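## Task

Take the foam block off the low shelf and set it fully inside the tote standing on the bench. The tote must not be shifted or rotated, the robot must not topple or finish leaning, and the block must stay inside on its own, not because the robot is still holding it.

## Robot and tools

ROBOT. A LinearBot: a base that can drive in any direction, with a column about 1.75 m high. A carriage rides 1.0 m along the column (lift_m) and holds two identical six-joint arms, each ending in a two-finger gripper. The arm bases sit about 0.57 m + lift_m over the floor, and carriage parts hang about 0.15 m below them. Reach from the shoulder is 0.78 m, but only about 0.38 m downward below the arm base. The hand is about 0.16 m long and 0.1 m wide (0.14 m when open). Parked arm joints 1 to 6: 0, 0.05, 0.05, 1.45, 0, 0; parked, the robot is about 0.95 m wide and 0.7 m long. Cameras: carriage_camera (fixed, forward, tilted roughly 20 degrees down), left_wrist_camera and right_wrist_camera (looking beyond the fingertips).

FRAMES. Base frame: origin on the floor below the base centre, x forward, y left, z up. left_hand and right_hand readings are in this frame, each the midpoint between the finger pads; quat_wxyz rotates base axes into hand axes (hand z runs along the fingers, fingers open along hand y; (1, 0, 0, 0) means pointing straight up with joints 1, 5, 6 at 0). The odometry frame is the base frame at scene start; base_odometry counts wheel rotation, so slip shows up as travel. Heading is positive leftward, -3.142 to 3.142.

execute_actions(actions, cameras). actions holds one action or is empty (empty only returns state and images). An action may contain base, joints, or both; they start together and may finish at different times. base is a relative offset from where the last reported state put the robot, exactly one key: translate_m (metres, forward positive, -2 to 2), strafe_m (metres, left positive, -2 to 2), or rotate_rad (radians, counter-clockwise positive, -6.3 to 6.3). joints is one dictionary covering both arms and the lift, keyed by name, each value an absolute target: lift_m 0 to 1 m; for each side (left_ and right_): joint1_rad -2.617 to 3.054 (arm swing about vertical, 0 ahead, positive left), joint2_rad 0 to 3.141 (shoulder: 0 upper arm level pointing back, 1.57 vertical, 3.14 level pointing forward), joint3_rad 0 to 3.141 (elbow: 0 folded, 3.14 straight), joint4_rad -1.57 to 1.57 (wrist pitch, positive lifts fingertips), joint5_rad -1.57 to 1.57 (wrist yaw, positive swings fingertips RIGHT, opposite to joint 1), joint6_rad -2.094 to 2.094 (roll about the finger axis, positive clockwise viewed from the forearm), gripper_m 0 to 0.093 (pad gap in metres). Done tolerances: lift ±0.004, joints 1/5/6 ±0.02, joints 2/3 ±0.055, joint 4 ±0.04, gripper ±0.004. No action runs beyond 15 s. Unknown keys or out-of-range values reject the whole call. cameras: list of names, or "all"/omitted/null for all, [] for none. Joints or base left out may still be driving toward earlier targets without the status saying so.

wait(seconds): 0 to 10; commands nothing, returns state and images. zoom_image(camera, region): enlarges [x0, y0, x1, y1] pixels (origin top-left, at most 504 by 504) of that camera's latest full image. finished_scene(scene): pass the current scene number; it ends the scene irreversibly once the robot has held its last command and reports success. Replying without a tool call ends everything.

RESULTS. base_status and joint_status: "done" (for the base: wheels turned the commanded amount, slip included), "off_target" (resting short, may still push), "contact_stop" or "time_out" (target dropped, holding where it stopped), "joint command not followed" with a cause line (a self-collision check blocked that arm's joints; its gripper still moves; such joints show "not_followed" and may be retried on every later action until new valid targets arrive). A stop reported in one call skips the rest of that reply's motion calls. on_its_own lists uncommanded behaviour; "held at" is the held target, not the position. motor_effort is percent of maximum, positive toward higher values, bracket = peak; readings carry fixed bias and noise. Lift effort grows with load; if it keeps dropping while lowering, a hand rests on something. drive_wheels larger at rest than after free driving means the base is still pressing. Motor temperatures are listed per arm in joint order. "ARM HIT" means an arm struck the robot hard. Images carry per-camera calibration (given in OpenCV form; wrist camera poses also depend on joint readings and can be off more).

CAUTIONS. The base halts with contact_stop on heavy wheel load or a shoved arm joint, but arms are unmonitored while rotating and often when arm joints are also commanded, and the base may coast about 0.3 m after touching. After a blocked drive, back off about 0.2 m (or undo the turn), repeat if still pressed, then retry. Driving backward under a table edge can topple the robot. Arms and grippers never stop on contact and snap to target once freed. Hand readings drift at long reach; 1 kg makes a level hand sag 10 to 17 cm. Grip force is about 45 to 60 N per pad; a holding gripper usually reports off_target. Never let the arms collide or press on each other; to untangle, move the blocked arm clear first, the other in a later action. Tipping is likeliest with a high carriage, extended arms, loads, pulling, or sudden stops; only images reveal a lean. Outstretched arms heat fast: warnings from 75 °C, a 10 s arm stop at 90 °C, and at 100 °C the arm goes limp and falls; resend targets that read limit_stop_at_motor_heat. The simulation keeps running while you think, with the robot holding its last command. Avoid drops, slips, slams and hard pushes; nudge the tote as little as possible.

Each tool is called after "Request:" as name([rows], argument=value, ...), one row to a line, values as JSON.

## Session

I'll start by looking at the current state.

Request:
execute_actions(actions=[])

Scene clock: 0.00 s.
Motor temperatures (°C, as the motors report them): left_arm=[22 26 24 22 23 23] | right_arm=[24 23 23 23 24 24]
base_odometry: x=+0.000 y=+0.000 heading=+0.000 (m, m, rad; odometry frame)
base_status: not commanded
joint_positions: lift_m=+0.302 left_joint1_rad=+0.019 left_joint2_rad=+0.058 left_joint3_rad=+0.021 left_joint4_rad=+1.486 left_joint5_rad=-0.005 left_joint6_rad=-0.033 left_gripper_m=+0.094 right_joint1_rad=-0.015 right_joint2_rad=+0.040 right_joint3_rad=+0.041 right_joint4_rad=+1.419 right_joint5_rad=-0.009 right_joint6_rad=+0.034 right_gripper_m=+0.094
joint_status: not commanded
motor_effort: lift_m=+29 drive_wheels=-3 (%)
left_hand: x=+0.3135 y=+0.3428 z=+1.3151 quat_wxyz=(+0.998, -0.004, +0.061, -0.007) (m; base frame)
right_hand: x=+0.3180 y=-0.3404 z=+1.3190 quat_wxyz=(+0.997, -0.002, +0.075, +0.010) (m; base frame)
pictures: carriage_camera, left_wrist_camera, right_wrist_camera
Images, in order (width x height): carriage_camera 504x504, left_wrist_camera 504x504, right_wrist_camera 504x504.

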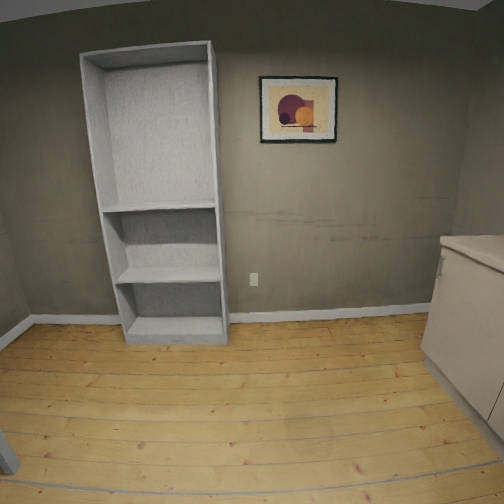

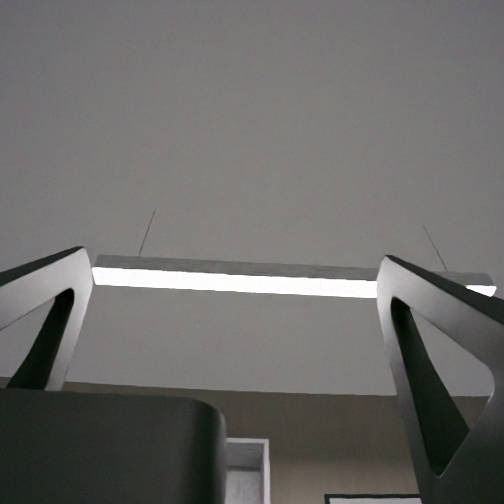

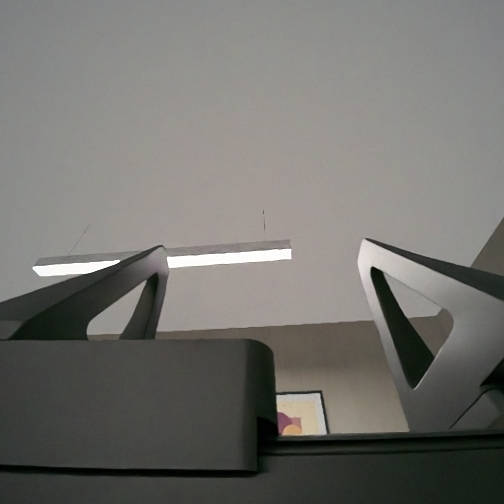

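Request:
execute_actions([
  {"base": {"rotate_rad": 1.2}},
], cameras=["carriage_camera"])

Scene clock: 13.47 s.
Motor temperatures (°C, as the motors report them): left_arm=[22 26 26 22 23 23] | right_arm=[24 24 25 23 24 24]
base_odometry: x=+0.000 y=+0.000 heading=+1.200 (m, m, rad; odometry frame)
base_status: done
joint_positions: lift_m=+0.302 left_joint1_rad=+0.019 left_joint2_rad=+0.058 left_joint3_rad=+0.021 left_joint4_rad=+1.486 left_joint5_rad=-0.005 left_joint6_rad=-0.033 left_gripper_m=+0.094 right_joint1_rad=-0.015 right_joint2_rad=+0.040 right_joint3_rad=+0.041 right_joint4_rad=+1.418 right_joint5_rad=-0.009 right_joint6_rad=+0.034 right_gripper_m=+0.094
joint_status: not commanded
motor_effort: lift_m=+29(29) drive_wheels=+5(15) (%)
left_hand: x=+0.3135 y=+0.3428 z=+1.3151 quat_wxyz=(+0.998, -0.004, +0.061, -0.007) (m; base frame)
right_hand: x=+0.3184 y=-0.3404 z=+1.3189 quat_wxyz=(+0.997, -0.002, +0.076, +0.010) (m; base frame)
pictures: carriage_camera
Images, in order (width x height): carriage_camera 504x504.

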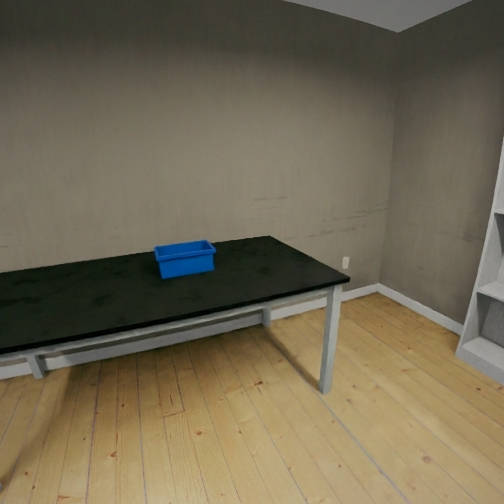

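Request:
execute_actions([
  {"base": {"rotate_rad": 1.4}},
], cameras=["carriage_camera"])

Scene clock: 18.60 s.
Motor temperatures (°C, as the motors report them): left_arm=[22 26 26 22 23 23] | right_arm=[24 24 26 23 24 24]
base_odometry: x=+0.000 y=+0.000 heading=+2.600 (m, m, rad; odometry frame)
base_status: done
joint_positions: lift_m=+0.302 left_joint1_rad=+0.019 left_joint2_rad=+0.058 left_joint3_rad=+0.021 left_joint4_rad=+1.486 left_joint5_rad=-0.005 left_joint6_rad=-0.033 left_gripper_m=+0.094 right_joint1_rad=-0.015 right_joint2_rad=+0.040 right_joint3_rad=+0.041 right_joint4_rad=+1.416 right_joint5_rad=-0.009 right_joint6_rad=+0.034 right_gripper_m=+0.094
joint_status: not commanded
motor_effort: lift_m=+29(29) drive_wheels=+5(15) (%)
left_hand: x=+0.3135 y=+0.3428 z=+1.3151 quat_wxyz=(+0.998, -0.004, +0.061, -0.007) (m; base frame)
right_hand: x=+0.3186 y=-0.3404 z=+1.3189 quat_wxyz=(+0.997, -0.002, +0.076, +0.010) (m; base frame)
pictures: carriage_camera
Images, in order (width x height): carriage_camera 504x504.

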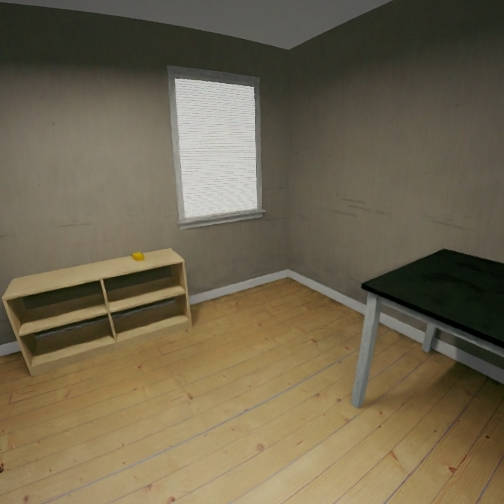

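Request:
zoom_image(camera="carriage_camera", region=[0, 230, 210, 390])

Region (0, 230, 210, 390) of carriage_camera's 504x504 image, scaled by 2.400, with more detail than that image has; it fills the top 384 rows of this view, and the rest is white.

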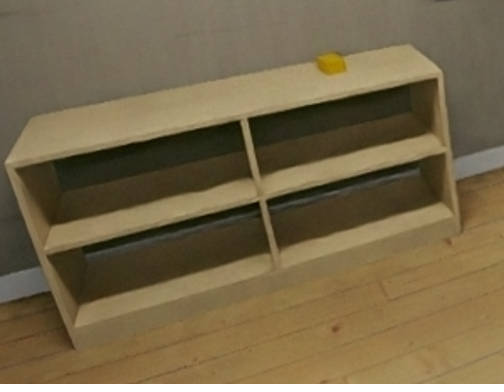

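Request:
execute_actions([
  {"base": {"rotate_rad": 0.504}, "joints": {"lift_m": 0.42}},
], cameras=["carriage_camera"])

Request:
execute_actions([
  {"base": {"translate_m": 1.45}, "joints": {"right_joint1_rad": 0.0, "right_joint2_rad": 2.3, "right_joint3_rad": 1.3, "right_joint4_rad": -0.5, "right_joint5_rad": 0.0, "right_joint6_rad": 0.0}},
], cameras=["carriage_camera", "right_wrist_camera"])

Scene clock: 96.73 s.
Motor temperatures (°C, as the motors report them): left_arm=[22 28 30 22 23 23] | right_arm=[24 26 30 23 24 24]
base_odometry: x=+0.000 y=+0.000 heading=+3.104 (m, m, rad; odometry frame)
base_status: done
joint_positions: lift_m=+0.420 left_joint1_rad=+0.019 left_joint2_rad=+0.058 left_joint3_rad=+0.021 left_joint4_rad=+1.486 left_joint5_rad=-0.005 left_joint6_rad=-0.033 left_gripper_m=+0.094 right_joint1_rad=-0.015 right_joint2_rad=+0.040 right_joint3_rad=+0.041 right_joint4_rad=+1.416 right_joint5_rad=-0.009 right_joint6_rad=+0.034 right_gripper_m=+0.094
joint_status: all done
motor_effort: lift_m=+30(36) drive_wheels=+5(13) (%)
left_hand: x=+0.3135 y=+0.3428 z=+1.4333 quat_wxyz=(+0.998, -0.004, +0.061, -0.007) (m; base frame)
right_hand: x=+0.3187 y=-0.3404 z=+1.4371 quat_wxyz=(+0.997, -0.002, +0.077, +0.010) (m; base frame)
pictures: carriage_camera
camera_calibration (this result's frames):
carriage_camera: T_world_to_cam=[[-0.0340532, -0.999223, -0.0198572, 0.0304351], [-0.298884, 0.0291413, -0.953845, 1.41278], [0.953682, -0.0265464, -0.299644, 0.261129], [0, 0, 0, 1]] pos_world=[0.174258, -0.00382672, 1.42642]
Images, in order (width x height): carriage_camera 504x504.

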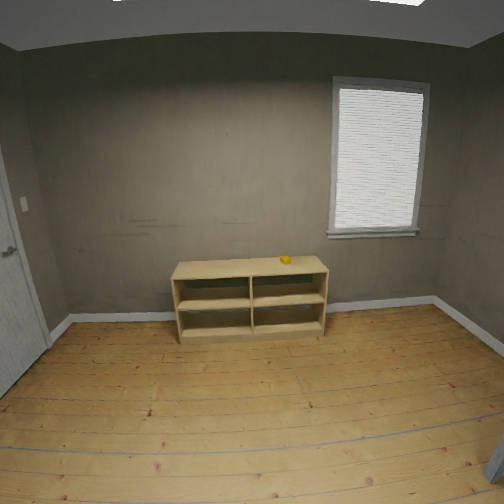

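Scene clock: 101.90 s.
Motor temperatures (°C, as the motors report them): left_arm=[22 28 30 22 23 23] | right_arm=[24 27 30 24 24 24]
base_odometry: x=-1.449 y=+0.054 heading=+3.104 (m, m, rad; odometry frame)
base_status: done
joint_positions: lift_m=+0.420 left_joint1_rad=+0.019 left_joint2_rad=+0.058 left_joint3_rad=+0.021 left_joint4_rad=+1.486 left_joint5_rad=-0.005 left_joint6_rad=-0.033 left_gripper_m=+0.094 right_joint1_rad=-0.008 right_joint2_rad=+2.290 right_joint3_rad=+1.302 right_joint4_rad=-0.498 right_joint5_rad=-0.003 right_joint6_rad=+0.005 right_gripper_m=+0.094
joint_status: all done
motor_effort: lift_m=+29(30) drive_wheels=-4(24) (%)
left_hand: x=+0.3135 y=+0.3428 z=+1.4333 quat_wxyz=(+0.998, -0.004, +0.061, -0.007) (m; base frame)
right_hand: x=+0.6798 y=-0.3439 z=+0.9053 quat_wxyz=(+0.042, +0.006, +0.999, +0.001) (m; base frame)
pictures: carriage_camera, right_wrist_camera
camera_calibration (this result's frames):
carriage_camera: T_world_to_cam=[[-0.0340532, -0.999223, -0.0198572, 0.0304351], [-0.298884, 0.0291413, -0.953845, 1.41278], [0.953682, -0.0265464, -0.299644, 0.261129], [0, 0, 0, 1]] pos_world=[0.174258, -0.00382672, 1.42642]
right_wrist_camera: T_world_to_cam=[[-0.073049, -0.997257, -0.0119594, -0.275251], [-0.858867, 0.0568074, 0.509039, 0.150231], [-0.506963, 0.0474563, -0.86066, 1.26174], [0, 0, 0, 1]] pos_world=[0.748579, -0.342908, 1.00617]
Images, in order (width x height): carriage_camera 504x504, right_wrist_camera 504x504.

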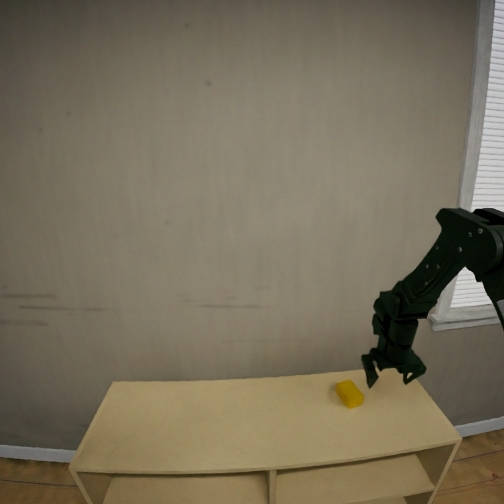

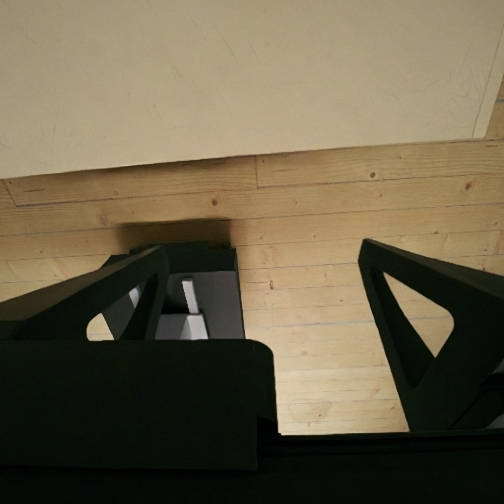

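Request:
zoom_image(camera="carriage_camera", region=[300, 350, 480, 470])

Region (300, 350, 480, 470) of carriage_camera's 504x504 image, scaled by 2.800, with more detail than that image has.

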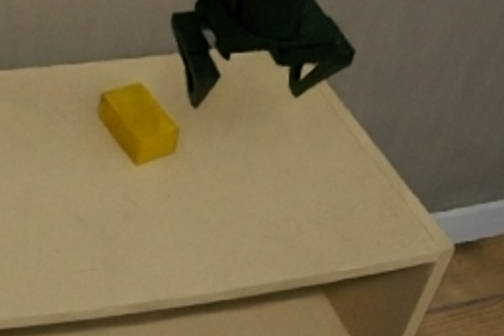

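Request:
execute_actions([
  {"base": {"translate_m": 0.22}, "joints": {"right_joint1_rad": -0.081, "right_joint2_rad": 2.836, "right_joint3_rad": 1.685, "right_joint4_rad": -0.419, "right_joint5_rad": 0.0, "right_joint6_rad": -0.36}},
], cameras=["carriage_camera", "right_wrist_camera"])

Scene clock: 157.33 s.
Motor temperatures (°C, as the motors report them): left_arm=[22 28 31 22 23 23] | right_arm=[24 39 30 24 24 24]
base_odometry: x=-1.669 y=+0.062 heading=+3.104 (m, m, rad; odometry frame)
base_status: done
joint_positions: lift_m=+0.420 left_joint1_rad=+0.019 left_joint2_rad=+0.058 left_joint3_rad=+0.021 left_joint4_rad=+1.486 left_joint5_rad=-0.005 left_joint6_rad=-0.033 left_gripper_m=+0.094 right_joint1_rad=-0.088 right_joint2_rad=+2.836 right_joint3_rad=+1.669 right_joint4_rad=-0.420 right_joint5_rad=+0.000 right_joint6_rad=-0.354 right_gripper_m=+0.094
joint_status: all done
motor_effort: lift_m=+29(30) drive_wheels=-4(15) (%)
left_hand: x=+0.3135 y=+0.3428 z=+1.4333 quat_wxyz=(+0.998, -0.004, +0.061, -0.007) (m; base frame)
right_hand: x=+0.6977 y=-0.3780 z=+0.7549 quat_wxyz=(-0.008, -0.133, +0.991, +0.002) (m; base frame)
pictures: carriage_camera, right_wrist_camera
camera_calibration (this result's frames):
carriage_camera: T_world_to_cam=[[-0.0340532, -0.999223, -0.0198572, 0.0304351], [-0.298884, 0.0291413, -0.953845, 1.41278], [0.953682, -0.0265464, -0.299644, 0.261129], [0, 0, 0, 1]] pos_world=[0.174258, -0.00382672, 1.42642]
right_wrist_camera: T_world_to_cam=[[0.203059, -0.97913, -0.00843092, -0.498227], [-0.787814, -0.168484, 0.59242, 0.0463727], [-0.581477, -0.113654, -0.805585, 1.09254], [0, 0, 0, 1]] pos_world=[0.772987, -0.355845, 0.848458]
Images, in order (width x height): carriage_camera 504x504, right_wrist_camera 504x504.

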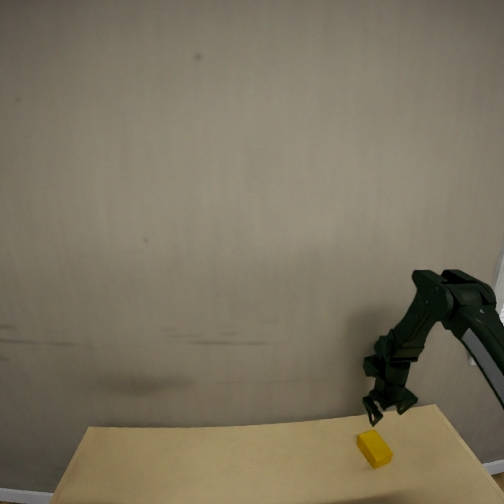

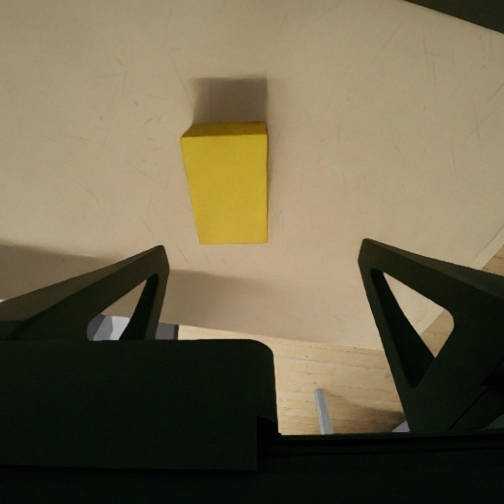

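Request:
execute_actions([
  {"base": {"translate_m": -0.018}, "joints": {"lift_m": 0.365, "right_joint1_rad": -0.031, "right_joint6_rad": -0.31}},
], cameras=["carriage_camera", "right_wrist_camera"])

Scene clock: 181.13 s.
Motor temperatures (°C, as the motors report them): left_arm=[22 28 31 22 23 23] | right_arm=[24 46 30 24 24 24]
base_odometry: x=-1.651 y=+0.062 heading=+3.105 (m, m, rad; odometry frame)
base_status: done
joint_positions: lift_m=+0.365 left_joint1_rad=+0.019 left_joint2_rad=+0.058 left_joint3_rad=+0.021 left_joint4_rad=+1.486 left_joint5_rad=-0.005 left_joint6_rad=-0.033 left_gripper_m=+0.094 right_joint1_rad=-0.027 right_joint2_rad=+2.830 right_joint3_rad=+1.681 right_joint4_rad=-0.418 right_joint5_rad=-0.001 right_joint6_rad=-0.314 right_gripper_m=+0.094
joint_status: all done
motor_effort: lift_m=+27(27) drive_wheels=+4(9) (%)
left_hand: x=+0.3136 y=+0.3428 z=+1.3786 quat_wxyz=(+0.998, -0.004, +0.061, -0.007) (m; base frame)
right_hand: x=+0.7070 y=-0.3526 z=+0.7045 quat_wxyz=(+0.002, -0.143, +0.990, +0.000) (m; base frame)
pictures: carriage_camera, right_wrist_camera
camera_calibration (this result's frames):
carriage_camera: T_world_to_cam=[[-0.0340532, -0.999223, -0.0198572, 0.0293477], [-0.298884, 0.0291413, -0.953845, 1.36055], [0.953682, -0.0265464, -0.299644, 0.244721], [0, 0, 0, 1]] pos_world=[0.174258, -0.00382672, 1.37166]
right_wrist_camera: T_world_to_cam=[[0.223667, -0.97466, -0.00331487, -0.492277], [-0.795465, -0.184508, 0.577228, 0.0983187], [-0.563213, -0.12647, -0.816576, 1.05054], [0, 0, 0, 1]] pos_world=[0.779991, -0.328801, 0.79946]
Images, in order (width x height): carriage_camera 504x504, right_wrist_camera 504x504.

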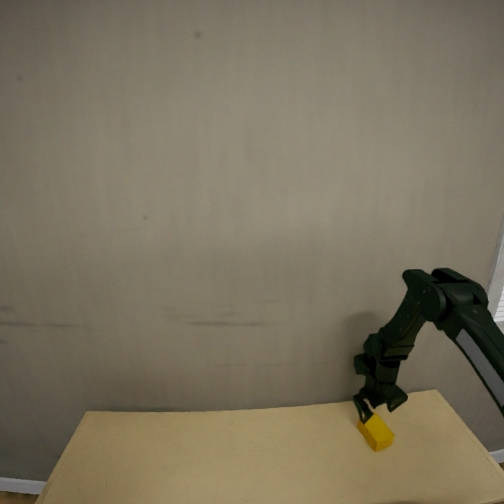

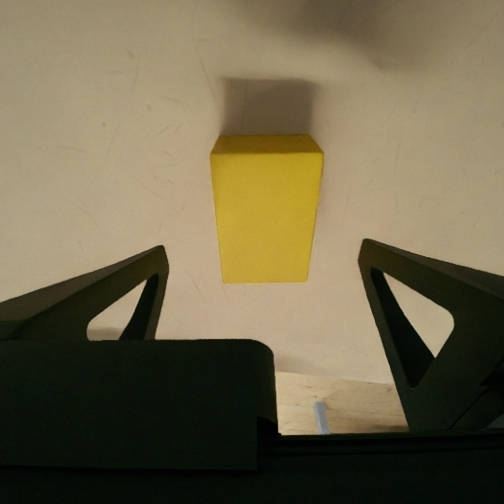

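Request:
execute_actions([
  {"joints": {"lift_m": 0.301}},
], cameras=["carriage_camera", "right_wrist_camera"])

Scene clock: 191.93 s.
Motor temperatures (°C, as the motors report them): left_arm=[22 28 31 22 23 23] | right_arm=[24 48 30 24 24 24]
base_odometry: x=-1.651 y=+0.062 heading=+3.105 (m, m, rad; odometry frame)
base_status: not commanded
joint_positions: lift_m=+0.301 left_joint1_rad=+0.019 left_joint2_rad=+0.058 left_joint3_rad=+0.021 left_joint4_rad=+1.486 left_joint5_rad=-0.005 left_joint6_rad=-0.033 left_gripper_m=+0.094 right_joint1_rad=-0.027 right_joint2_rad=+2.831 right_joint3_rad=+1.681 right_joint4_rad=-0.417 right_joint5_rad=-0.001 right_joint6_rad=-0.314 right_gripper_m=+0.094
joint_status: all done
motor_effort: lift_m=+26(27) drive_wheels=-1(3) (%)
left_hand: x=+0.3136 y=+0.3428 z=+1.3146 quat_wxyz=(+0.998, -0.004, +0.061, -0.007) (m; base frame)
right_hand: x=+0.7070 y=-0.3526 z=+0.6402 quat_wxyz=(+0.002, -0.143, +0.990, +0.000) (m; base frame)
pictures: carriage_camera, right_wrist_camera
camera_calibration (this result's frames):
carriage_camera: T_world_to_cam=[[-0.0340532, -0.999223, -0.0198572, 0.0280776], [-0.298884, 0.0291413, -0.953845, 1.29953], [0.953682, -0.0265464, -0.299644, 0.225554], [0, 0, 0, 1]] pos_world=[0.174258, -0.00382672, 1.3077]
right_wrist_camera: T_world_to_cam=[[0.223668, -0.97466, -0.00321966, -0.492553], [-0.795685, -0.184502, 0.576927, 0.135772], [-0.562901, -0.126478, -0.81679, 0.997969], [0, 0, 0, 1]] pos_world=[0.779959, -0.3288, 0.735214]
Images, in order (width x height): carriage_camera 504x504, right_wrist_camera 504x504.

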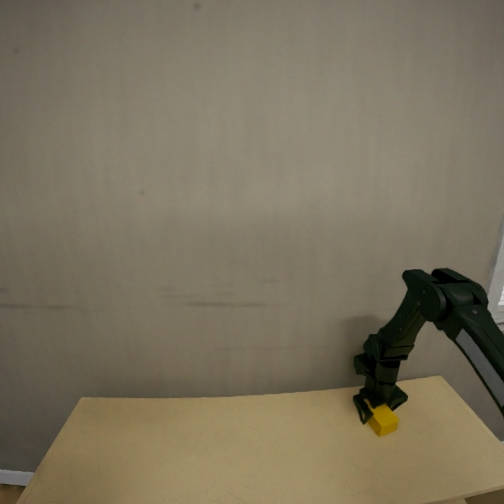

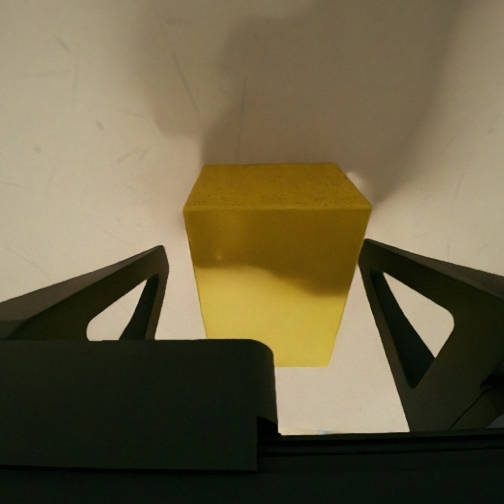

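Request:
execute_actions([
  {"joints": {"right_gripper_m": 0.045}},
], cameras=["right_wrist_camera"])

Scene clock: 200.37 s.
Motor temperatures (°C, as the motors report them): left_arm=[22 28 32 22 23 23] | right_arm=[24 49 30 24 24 24]
base_odometry: x=-1.651 y=+0.062 heading=+3.105 (m, m, rad; odometry frame)
base_status: not commanded
joint_positions: lift_m=+0.301 left_joint1_rad=+0.019 left_joint2_rad=+0.058 left_joint3_rad=+0.021 left_joint4_rad=+1.486 left_joint5_rad=-0.005 left_joint6_rad=-0.033 left_gripper_m=+0.094 right_joint1_rad=-0.027 right_joint2_rad=+2.831 right_joint3_rad=+1.681 right_joint4_rad=-0.417 right_joint5_rad=+0.000 right_joint6_rad=-0.314 right_gripper_m=+0.058
joint_status: right_gripper_m off_target (ended at +0.058, target +0.045)
motor_effort: lift_m=+26(27) drive_wheels=-1(1) (%)
left_hand: x=+0.3136 y=+0.3428 z=+1.3146 quat_wxyz=(+0.998, -0.004, +0.061, -0.007) (m; base frame)
right_hand: x=+0.7070 y=-0.3527 z=+0.6402 quat_wxyz=(+0.002, -0.143, +0.990, +0.000) (m; base frame)
pictures: right_wrist_camera
camera_calibration (this result's frames):
right_wrist_camera: T_world_to_cam=[[0.223666, -0.974662, -0.00285026, -0.492853], [-0.795679, -0.184281, 0.577005, 0.135783], [-0.56291, -0.126789, -0.816736, 0.997822], [0, 0, 0, 1]] pos_world=[0.779958, -0.32883, 0.735204]
Images, in order (width x height): right_wrist_camera 504x504.

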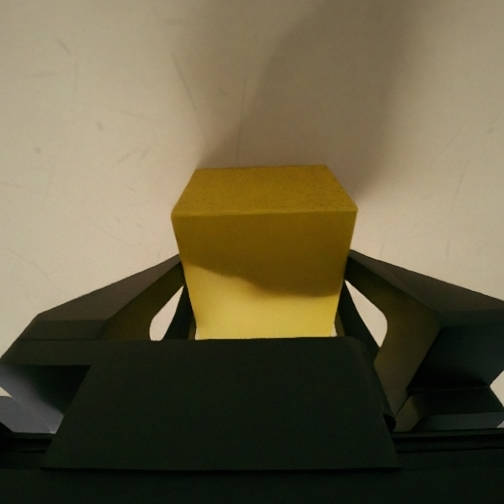

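Request:
execute_actions([
  {"joints": {"lift_m": 0.335, "right_gripper_m": 0.045}},
], cameras=["right_wrist_camera"])

Request:
execute_actions([
  {"base": {"translate_m": -1.6}, "joints": {"lift_m": 0.5, "right_joint1_rad": 0.0, "right_joint2_rad": 1.9, "right_joint3_rad": 1.0, "right_joint4_rad": -0.67, "right_joint5_rad": 0.0, "right_joint6_rad": 0.0, "right_gripper_m": 0.045}},
], cameras=["carriage_camera", "right_wrist_camera"])

Request:
execute_actions([
  {"base": {"rotate_rad": -1.534}, "joints": {"right_gripper_m": 0.045}},
], cameras=["carriage_camera", "right_wrist_camera"])

Scene clock: 229.67 s.
Motor temperatures (°C, as the motors report them): left_arm=[22 28 32 22 23 23] | right_arm=[24 53 30 24 24 24]
base_odometry: x=-1.651 y=+0.062 heading=+3.105 (m, m, rad; odometry frame)
base_status: not commanded
joint_positions: lift_m=+0.335 left_joint1_rad=+0.019 left_joint2_rad=+0.058 left_joint3_rad=+0.021 left_joint4_rad=+1.486 left_joint5_rad=-0.005 left_joint6_rad=-0.033 left_gripper_m=+0.094 right_joint1_rad=-0.027 right_joint2_rad=+2.823 right_joint3_rad=+1.681 right_joint4_rad=-0.416 right_joint5_rad=+0.000 right_joint6_rad=-0.314 right_gripper_m=+0.058
joint_status: right_gripper_m off_target (ended at +0.058, target +0.045); the others done
motor_effort: lift_m=+30(36) drive_wheels=+3(3) (%)
left_hand: x=+0.3136 y=+0.3428 z=+1.3483 quat_wxyz=(+0.998, -0.004, +0.061, -0.007) (m; base frame)
right_hand: x=+0.7099 y=-0.3528 z=+0.6769 quat_wxyz=(+0.006, -0.143, +0.990, -0.001) (m; base frame)
pictures: right_wrist_camera
camera_calibration (this result's frames):
right_wrist_camera: T_world_to_cam=[[0.223682, -0.974662, -0.000755521, -0.494903], [-0.800492, -0.184152, 0.570351, 0.124889], [-0.556038, -0.126972, -0.821401, 1.02762], [0, 0, 0, 1]] pos_world=[0.782068, -0.328886, 0.772481]
Images, in order (width x height): right_wrist_camera 504x504.

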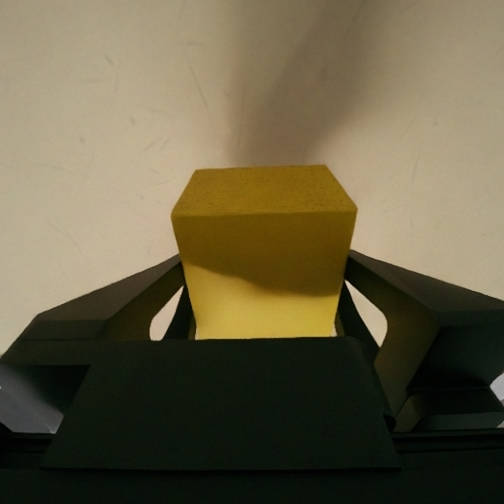

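Scene clock: 235.13 s.
Motor temperatures (°C, as the motors report them): left_arm=[22 28 32 22 23 23] | right_arm=[24 51 30 24 24 24]
base_odometry: x=-0.052 y=+0.004 heading=+3.105 (m, m, rad; odometry frame)
base_status: done
joint_positions: lift_m=+0.500 left_joint1_rad=+0.019 left_joint2_rad=+0.058 left_joint3_rad=+0.021 left_joint4_rad=+1.486 left_joint5_rad=-0.004 left_joint6_rad=-0.033 left_gripper_m=+0.094 right_joint1_rad=-0.002 right_joint2_rad=+1.903 right_joint3_rad=+1.024 right_joint4_rad=-0.664 right_joint5_rad=+0.000 right_joint6_rad=-0.006 right_gripper_m=+0.058
joint_status: right_gripper_m off_target (ended at +0.058, target +0.045); the others done
motor_effort: lift_m=+30(37) drive_wheels=-5(22) (%)
left_hand: x=+0.3136 y=+0.3428 z=+1.5133 quat_wxyz=(+0.998, -0.004, +0.061, -0.007) (m; base frame)
right_hand: x=+0.5955 y=-0.3419 z=+1.0566 quat_wxyz=(+0.014, -0.002, +1.000, +0.000) (m; base frame)
pictures: carriage_camera, right_wrist_camera
camera_calibration (this result's frames):
carriage_camera: T_world_to_cam=[[-0.0340532, -0.999223, -0.0198572, 0.0320238], [-0.298884, 0.0291413, -0.953845, 1.48909], [0.953682, -0.0265464, -0.299644, 0.285102], [0, 0, 0, 1]] pos_world=[0.174258, -0.00382672, 1.50643]
right_wrist_camera: T_world_to_cam=[[-0.0569526, -0.998363, -0.00525047, -0.294666], [-0.829407, 0.0443857, 0.556879, -0.0716121], [-0.555735, 0.0360705, -0.830577, 1.34257], [0, 0, 0, 1]] pos_world=[0.669934, -0.339433, 1.15344]
Images, in order (width x height): carriage_camera 504x504, right_wrist_camera 504x504.

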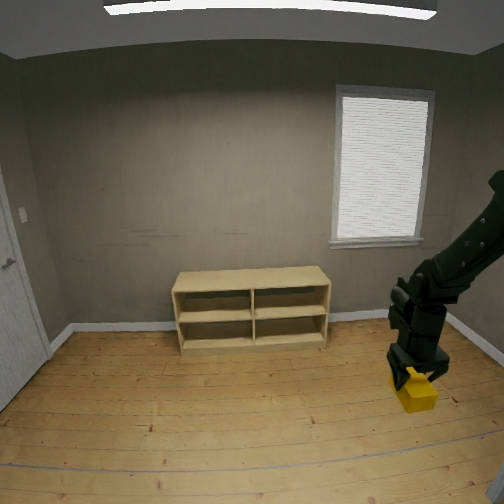

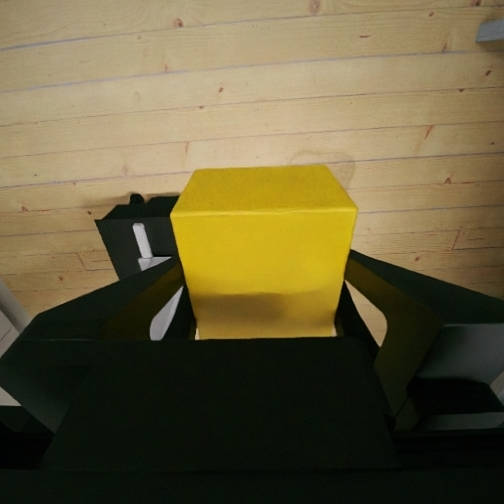

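Scene clock: 238.20 s.
Motor temperatures (°C, as the motors report them): left_arm=[22 28 32 22 23 23] | right_arm=[24 51 30 24 24 24]
base_odometry: x=-0.052 y=+0.004 heading=+1.571 (m, m, rad; odometry frame)
base_status: done
joint_positions: lift_m=+0.500 left_joint1_rad=+0.019 left_joint2_rad=+0.058 left_joint3_rad=+0.021 left_joint4_rad=+1.485 left_joint5_rad=-0.004 left_joint6_rad=-0.033 left_gripper_m=+0.094 right_joint1_rad=-0.001 right_joint2_rad=+1.903 right_joint3_rad=+1.024 right_joint4_rad=-0.663 right_joint5_rad=+0.000 right_joint6_rad=-0.006 right_gripper_m=+0.058
joint_status: right_gripper_m off_target (ended at +0.058, target +0.045)
motor_effort: lift_m=+30(29) drive_wheels=+4(15) (%)
left_hand: x=+0.3137 y=+0.3428 z=+1.5133 quat_wxyz=(+0.998, -0.004, +0.061, -0.007) (m; base frame)
right_hand: x=+0.5958 y=-0.3417 z=+1.0566 quat_wxyz=(+0.014, -0.002, +1.000, +0.000) (m; base frame)
pictures: carriage_camera, right_wrist_camera
camera_calibration (this result's frames):
carriage_camera: T_world_to_cam=[[-0.0340532, -0.999223, -0.0198572, 0.0320238], [-0.298884, 0.0291413, -0.953845, 1.48909], [0.953682, -0.0265464, -0.299644, 0.285102], [0, 0, 0, 1]] pos_world=[0.174258, -0.00382672, 1.50643]
right_wrist_camera: T_world_to_cam=[[-0.0561959, -0.998408, -0.00493276, -0.295278], [-0.830076, 0.0439747, 0.555913, -0.0701115], [-0.554811, 0.0353346, -0.831226, 1.34261], [0, 0, 0, 1]] pos_world=[0.670103, -0.339165, 1.15353]
Images, in order (width x height): carriage_camera 504x504, right_wrist_camera 504x504.

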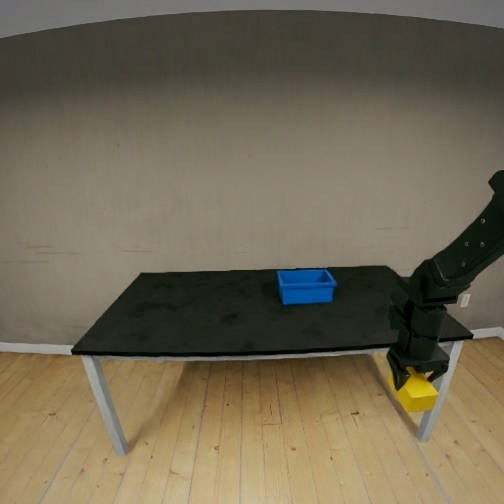

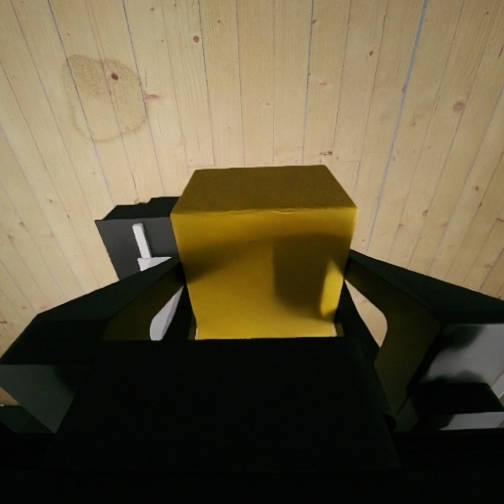

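Request:
zoom_image(camera="carriage_camera", region=[240, 250, 380, 370])

Region (240, 250, 380, 370) of carriage_camera's 504x504 image, scaled by 3.600, with more detail than that image has; it fills the top 432 rows of this view, and the rest is white.

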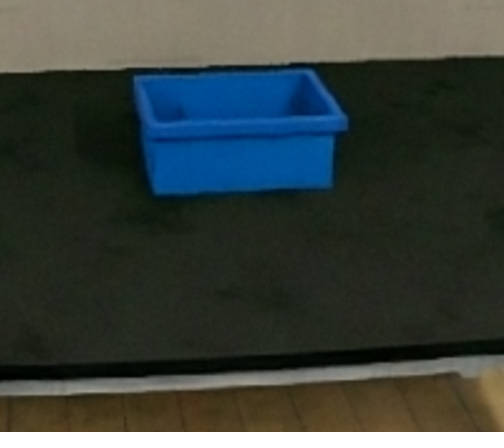

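Request:
execute_actions([
  {"base": {"translate_m": 0.88}, "joints": {"lift_m": 0.585, "right_joint1_rad": -0.015, "right_joint2_rad": 2.87, "right_joint3_rad": 2.02, "right_joint4_rad": -0.715, "right_joint6_rad": -0.015, "right_gripper_m": 0.045}},
], cameras=["carriage_camera", "right_wrist_camera"])

Scene clock: 293.10 s.
Motor temperatures (°C, as the motors report them): left_arm=[22 28 33 22 23 23] | right_arm=[24 46 29 24 24 24]
base_odometry: x=-0.051 y=+0.884 heading=+1.571 (m, m, rad; odometry frame)
base_status: done
joint_positions: lift_m=+0.585 left_joint1_rad=+0.019 left_joint2_rad=+0.058 left_joint3_rad=+0.021 left_joint4_rad=+1.486 left_joint5_rad=-0.004 left_joint6_rad=-0.033 left_gripper_m=+0.094 right_joint1_rad=-0.007 right_joint2_rad=+2.861 right_joint3_rad=+2.009 right_joint4_rad=-0.710 right_joint5_rad=+0.000 right_joint6_rad=-0.014 right_gripper_m=+0.058
joint_status: right_gripper_m off_target (ended at +0.058, target +0.045); the others done
motor_effort: lift_m=+28(37) drive_wheels=-4(23) (%)
left_hand: x=+0.3136 y=+0.3428 z=+1.5984 quat_wxyz=(+0.998, -0.004, +0.061, -0.007) (m; base frame)
right_hand: x=+0.7626 y=-0.3447 z=+0.9706 quat_wxyz=(+0.005, -0.004, +1.000, +0.000) (m; base frame)
pictures: carriage_camera, right_wrist_camera
camera_calibration (this result's frames):
carriage_camera: T_world_to_cam=[[-0.0340532, -0.999223, -0.0198572, 0.033713], [-0.298884, 0.0291413, -0.953845, 1.57023], [0.953682, -0.0265464, -0.299644, 0.310592], [0, 0, 0, 1]] pos_world=[0.174258, -0.00382672, 1.59149]
right_wrist_camera: T_world_to_cam=[[-0.0539965, -0.998534, -0.00378395, -0.292107], [-0.819202, 0.0421315, 0.571956, 0.0917978], [-0.570958, 0.0339834, -0.820276, 1.36502], [0, 0, 0, 1]] pos_world=[0.838795, -0.341934, 1.06608]
Images, in order (width x height): carriage_camera 504x504, right_wrist_camera 504x504.

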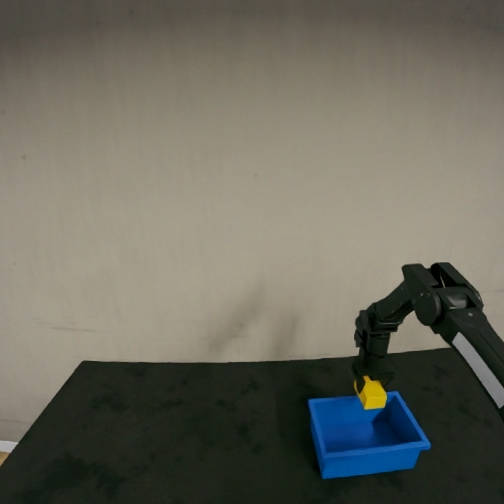

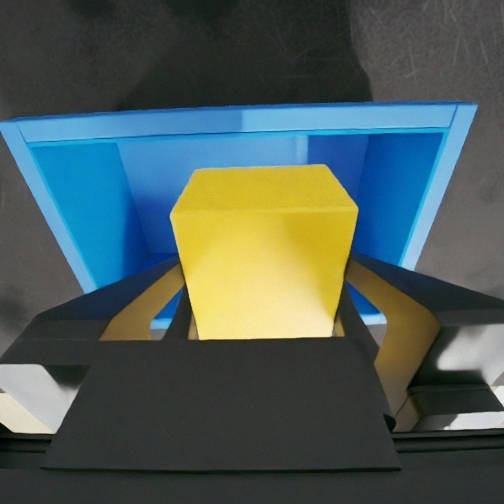

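Request:
execute_actions([
  {"base": {"translate_m": -0.06}, "joints": {"lift_m": 0.5, "right_gripper_m": 0.045}},
], cameras=["carriage_camera", "right_wrist_camera"])

Scene clock: 313.83 s.
Motor temperatures (°C, as the motors report them): left_arm=[22 28 33 22 23 23] | right_arm=[24 53 31 24 24 24]
base_odometry: x=-0.052 y=+0.824 heading=+1.571 (m, m, rad; odometry frame)
base_status: done
joint_positions: lift_m=+0.500 left_joint1_rad=+0.019 left_joint2_rad=+0.058 left_joint3_rad=+0.021 left_joint4_rad=+1.486 left_joint5_rad=-0.004 left_joint6_rad=-0.033 left_gripper_m=+0.094 right_joint1_rad=-0.008 right_joint2_rad=+2.864 right_joint3_rad=+2.015 right_joint4_rad=-0.713 right_joint5_rad=+0.000 right_joint6_rad=-0.014 right_gripper_m=+0.058
joint_status: right_gripper_m off_target (ended at +0.058, target +0.045); the others done
motor_effort: lift_m=+27(26) drive_wheels=+2(12) (%)
left_hand: x=+0.3136 y=+0.3428 z=+1.5136 quat_wxyz=(+0.998, -0.004, +0.061, -0.007) (m; base frame)
right_hand: x=+0.7628 y=-0.3450 z=+0.8855 quat_wxyz=(+0.004, -0.003, +1.000, +0.000) (m; base frame)
pictures: carriage_camera, right_wrist_camera
camera_calibration (this result's frames):
carriage_camera: T_world_to_cam=[[-0.0340532, -0.999223, -0.0198572, 0.0320284], [-0.298884, 0.0291413, -0.953845, 1.48931], [0.953682, -0.0265464, -0.299644, 0.285171], [0, 0, 0, 1]] pos_world=[0.174258, -0.00382672, 1.50666]
right_wrist_camera: T_world_to_cam=[[-0.054764, -0.998492, -0.00371198, -0.292252], [-0.818296, 0.0427499, 0.573205, 0.139069], [-0.572183, 0.0344285, -0.819403, 1.29561], [0, 0, 0, 1]] pos_world=[0.839118, -0.342363, 0.980824]
Images, in order (width x height): carriage_camera 504x504, right_wrist_camera 504x504.

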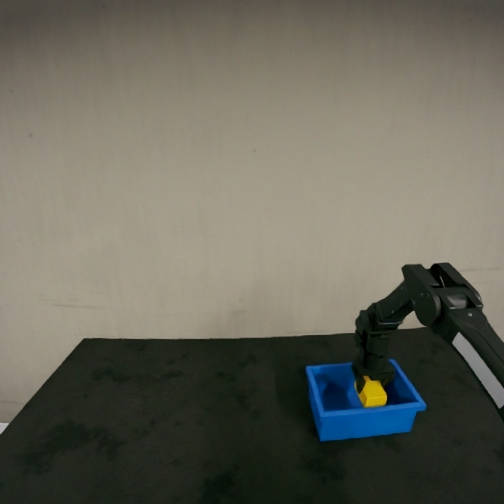

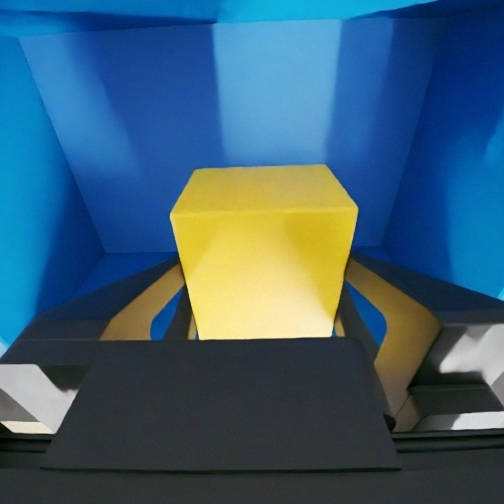

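Request:
execute_actions([
  {"joints": {"lift_m": 0.423, "right_gripper_m": 0.045}},
], cameras=["carriage_camera", "right_wrist_camera"])

Scene clock: 323.57 s.
Motor temperatures (°C, as the motors report them): left_arm=[22 29 33 22 23 23] | right_arm=[24 55 31 24 24 24]
base_odometry: x=-0.052 y=+0.824 heading=+1.571 (m, m, rad; odometry frame)
base_status: not commanded
joint_positions: lift_m=+0.423 left_joint1_rad=+0.019 left_joint2_rad=+0.058 left_joint3_rad=+0.021 left_joint4_rad=+1.486 left_joint5_rad=-0.004 left_joint6_rad=-0.033 left_gripper_m=+0.094 right_joint1_rad=-0.008 right_joint2_rad=+2.866 right_joint3_rad=+2.015 right_joint4_rad=-0.713 right_joint5_rad=+0.000 right_joint6_rad=-0.014 right_gripper_m=+0.058
joint_status: right_gripper_m off_target (ended at +0.058, target +0.045); the others done
motor_effort: lift_m=+27(27) drive_wheels=+0(3) (%)
left_hand: x=+0.3136 y=+0.3428 z=+1.4365 quat_wxyz=(+0.998, -0.004, +0.061, -0.007) (m; base frame)
right_hand: x=+0.7624 y=-0.3450 z=+0.8078 quat_wxyz=(+0.003, -0.003, +1.000, +0.000) (m; base frame)
pictures: carriage_camera, right_wrist_camera
camera_calibration (this result's frames):
carriage_camera: T_world_to_cam=[[-0.0340532, -0.999223, -0.0198572, 0.0304991], [-0.298884, 0.0291413, -0.953845, 1.41585], [0.953682, -0.0265464, -0.299644, 0.262094], [0, 0, 0, 1]] pos_world=[0.174258, -0.00382672, 1.42964]
right_wrist_camera: T_world_to_cam=[[-0.0547682, -0.998492, -0.003658, -0.2926], [-0.817639, 0.0427449, 0.574142, 0.182039], [-0.57312, 0.0344357, -0.818748, 1.23189], [0, 0, 0, 1]] pos_world=[0.838835, -0.34236, 0.903017]
Images, in order (width x height): carriage_camera 504x504, right_wrist_camera 504x504.

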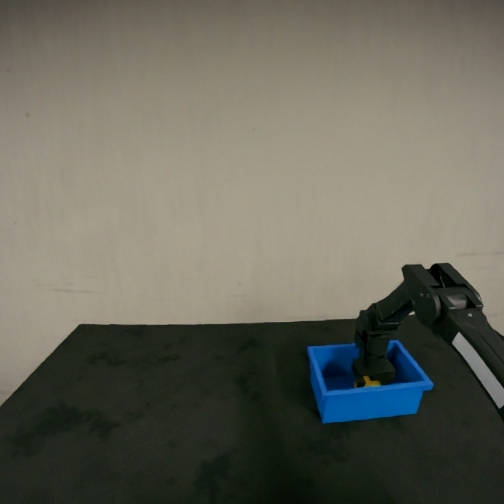

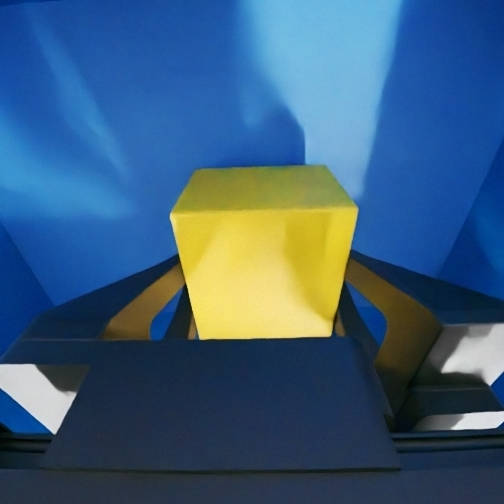

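Request:
execute_actions([
  {"joints": {"lift_m": 0.416, "right_gripper_m": 0.045}},
], cameras=["right_wrist_camera"])

Scene clock: 326.17 s.
Motor temperatures (°C, as the motors report them): left_arm=[22 29 33 22 23 23] | right_arm=[24 56 31 24 24 24]
base_odometry: x=-0.052 y=+0.824 heading=+1.571 (m, m, rad; odometry frame)
base_status: not commanded
joint_positions: lift_m=+0.416 left_joint1_rad=+0.019 left_joint2_rad=+0.058 left_joint3_rad=+0.021 left_joint4_rad=+1.486 left_joint5_rad=-0.004 left_joint6_rad=-0.033 left_gripper_m=+0.094 right_joint1_rad=-0.008 right_joint2_rad=+2.866 right_joint3_rad=+2.015 right_joint4_rad=-0.713 right_joint5_rad=+0.000 right_joint6_rad=-0.014 right_gripper_m=+0.058
joint_status: right_gripper_m off_target (ended at +0.058, target +0.045); the others done
motor_effort: lift_m=+26(27) drive_wheels=+0(1) (%)
left_hand: x=+0.3136 y=+0.3428 z=+1.4296 quat_wxyz=(+0.998, -0.004, +0.061, -0.007) (m; base frame)
right_hand: x=+0.7624 y=-0.3450 z=+0.8007 quat_wxyz=(+0.003, -0.003, +1.000, +0.000) (m; base frame)
pictures: right_wrist_camera
camera_calibration (this result's frames):
right_wrist_camera: T_world_to_cam=[[-0.0547682, -0.998492, -0.003658, -0.292627], [-0.817639, 0.0427449, 0.574142, 0.186104], [-0.57312, 0.0344357, -0.818748, 1.22604], [0, 0, 0, 1]] pos_world=[0.838807, -0.34236, 0.895896]
Images, in order (width x height): right_wrist_camera 504x504.

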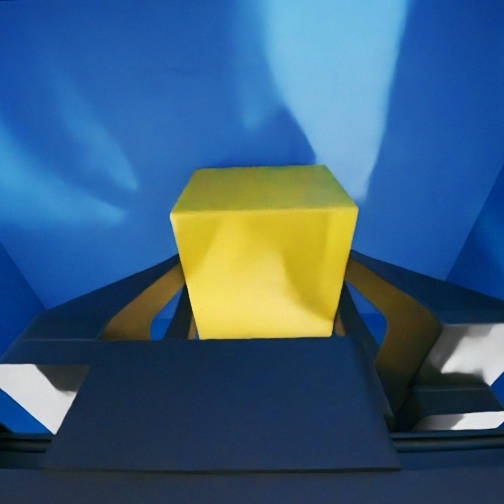

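Request:
execute_actions([
  {"joints": {"right_gripper_m": 0.085}},
], cameras=["right_wrist_camera"])

Request:
execute_actions([
  {"joints": {"lift_m": 0.53}},
], cameras=["carriage_camera", "right_wrist_camera"])

Scene clock: 330.00 s.
Motor temperatures (°C, as the motors report them): left_arm=[22 29 33 22 23 23] | right_arm=[24 57 32 24 24 24]
base_odometry: x=-0.052 y=+0.824 heading=+1.571 (m, m, rad; odometry frame)
base_status: not commanded
joint_positions: lift_m=+0.416 left_joint1_rad=+0.019 left_joint2_rad=+0.058 left_joint3_rad=+0.021 left_joint4_rad=+1.486 left_joint5_rad=-0.004 left_joint6_rad=-0.033 left_gripper_m=+0.094 right_joint1_rad=-0.008 right_joint2_rad=+2.866 right_joint3_rad=+2.015 right_joint4_rad=-0.713 right_joint5_rad=+0.000 right_joint6_rad=-0.014 right_gripper_m=+0.085
joint_status: all done
motor_effort: lift_m=+27(26) drive_wheels=+1(0) (%)
left_hand: x=+0.3136 y=+0.3428 z=+1.4296 quat_wxyz=(+0.998, -0.004, +0.061, -0.007) (m; base frame)
right_hand: x=+0.7624 y=-0.3450 z=+0.8007 quat_wxyz=(+0.003, -0.003, +1.000, +0.000) (m; base frame)
pictures: right_wrist_camera
camera_calibration (this result's frames):
right_wrist_camera: T_world_to_cam=[[-0.0547682, -0.998492, -0.003658, -0.292627], [-0.817639, 0.0427449, 0.574142, 0.186104], [-0.57312, 0.0344357, -0.818748, 1.22604], [0, 0, 0, 1]] pos_world=[0.838807, -0.34236, 0.895896]
Images, in order (width x height): right_wrist_camera 504x504.

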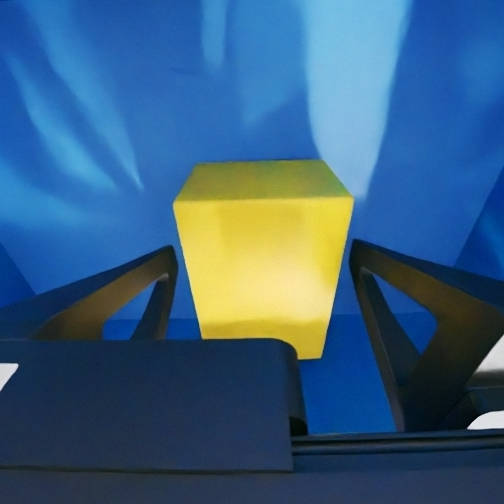

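Scene clock: 331.00 s.
Motor temperatures (°C, as the motors report them): left_arm=[22 29 33 22 23 23] | right_arm=[24 57 32 24 24 24]
base_odometry: x=-0.052 y=+0.824 heading=+1.571 (m, m, rad; odometry frame)
base_status: not commanded
joint_positions: lift_m=+0.530 left_joint1_rad=+0.019 left_joint2_rad=+0.058 left_joint3_rad=+0.021 left_joint4_rad=+1.486 left_joint5_rad=-0.004 left_joint6_rad=-0.033 left_gripper_m=+0.094 right_joint1_rad=-0.008 right_joint2_rad=+2.855 right_joint3_rad=+2.015 right_joint4_rad=-0.711 right_joint5_rad=+0.000 right_joint6_rad=-0.014 right_gripper_m=+0.085
joint_status: all done
motor_effort: lift_m=+30(37) drive_wheels=+2(2) (%)
left_hand: x=+0.3136 y=+0.3428 z=+1.5433 quat_wxyz=(+0.998, -0.004, +0.061, -0.007) (m; base frame)
right_hand: x=+0.7664 y=-0.3451 z=+0.9197 quat_wxyz=(+0.010, -0.003, +1.000, +0.000) (m; base frame)
pictures: carriage_camera, right_wrist_camera
camera_calibration (this result's frames):
carriage_camera: T_world_to_cam=[[-0.0340532, -0.999223, -0.0198572, 0.032619], [-0.298884, 0.0291413, -0.953845, 1.51768], [0.953682, -0.0265464, -0.299644, 0.294084], [0, 0, 0, 1]] pos_world=[0.174258, -0.00382672, 1.5364]
right_wrist_camera: T_world_to_cam=[[-0.0547168, -0.998493, -0.00426949, -0.29148], [-0.825017, 0.042801, 0.563485, 0.13651], [-0.562453, 0.0343545, -0.826115, 1.32435], [0, 0, 0, 1]] pos_world=[0.841559, -0.342381, 1.0159]
Images, in order (width x height): carriage_camera 504x504, right_wrist_camera 504x504.

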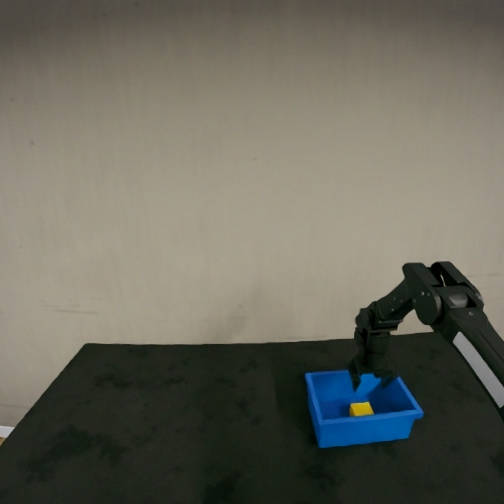

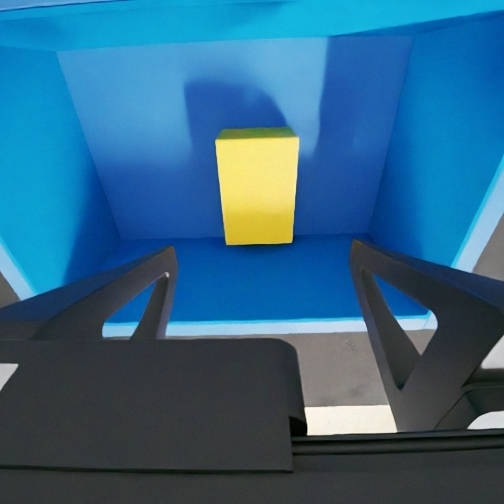

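Request:
finished_scene(scene=1)

The scene is finished: the task was done.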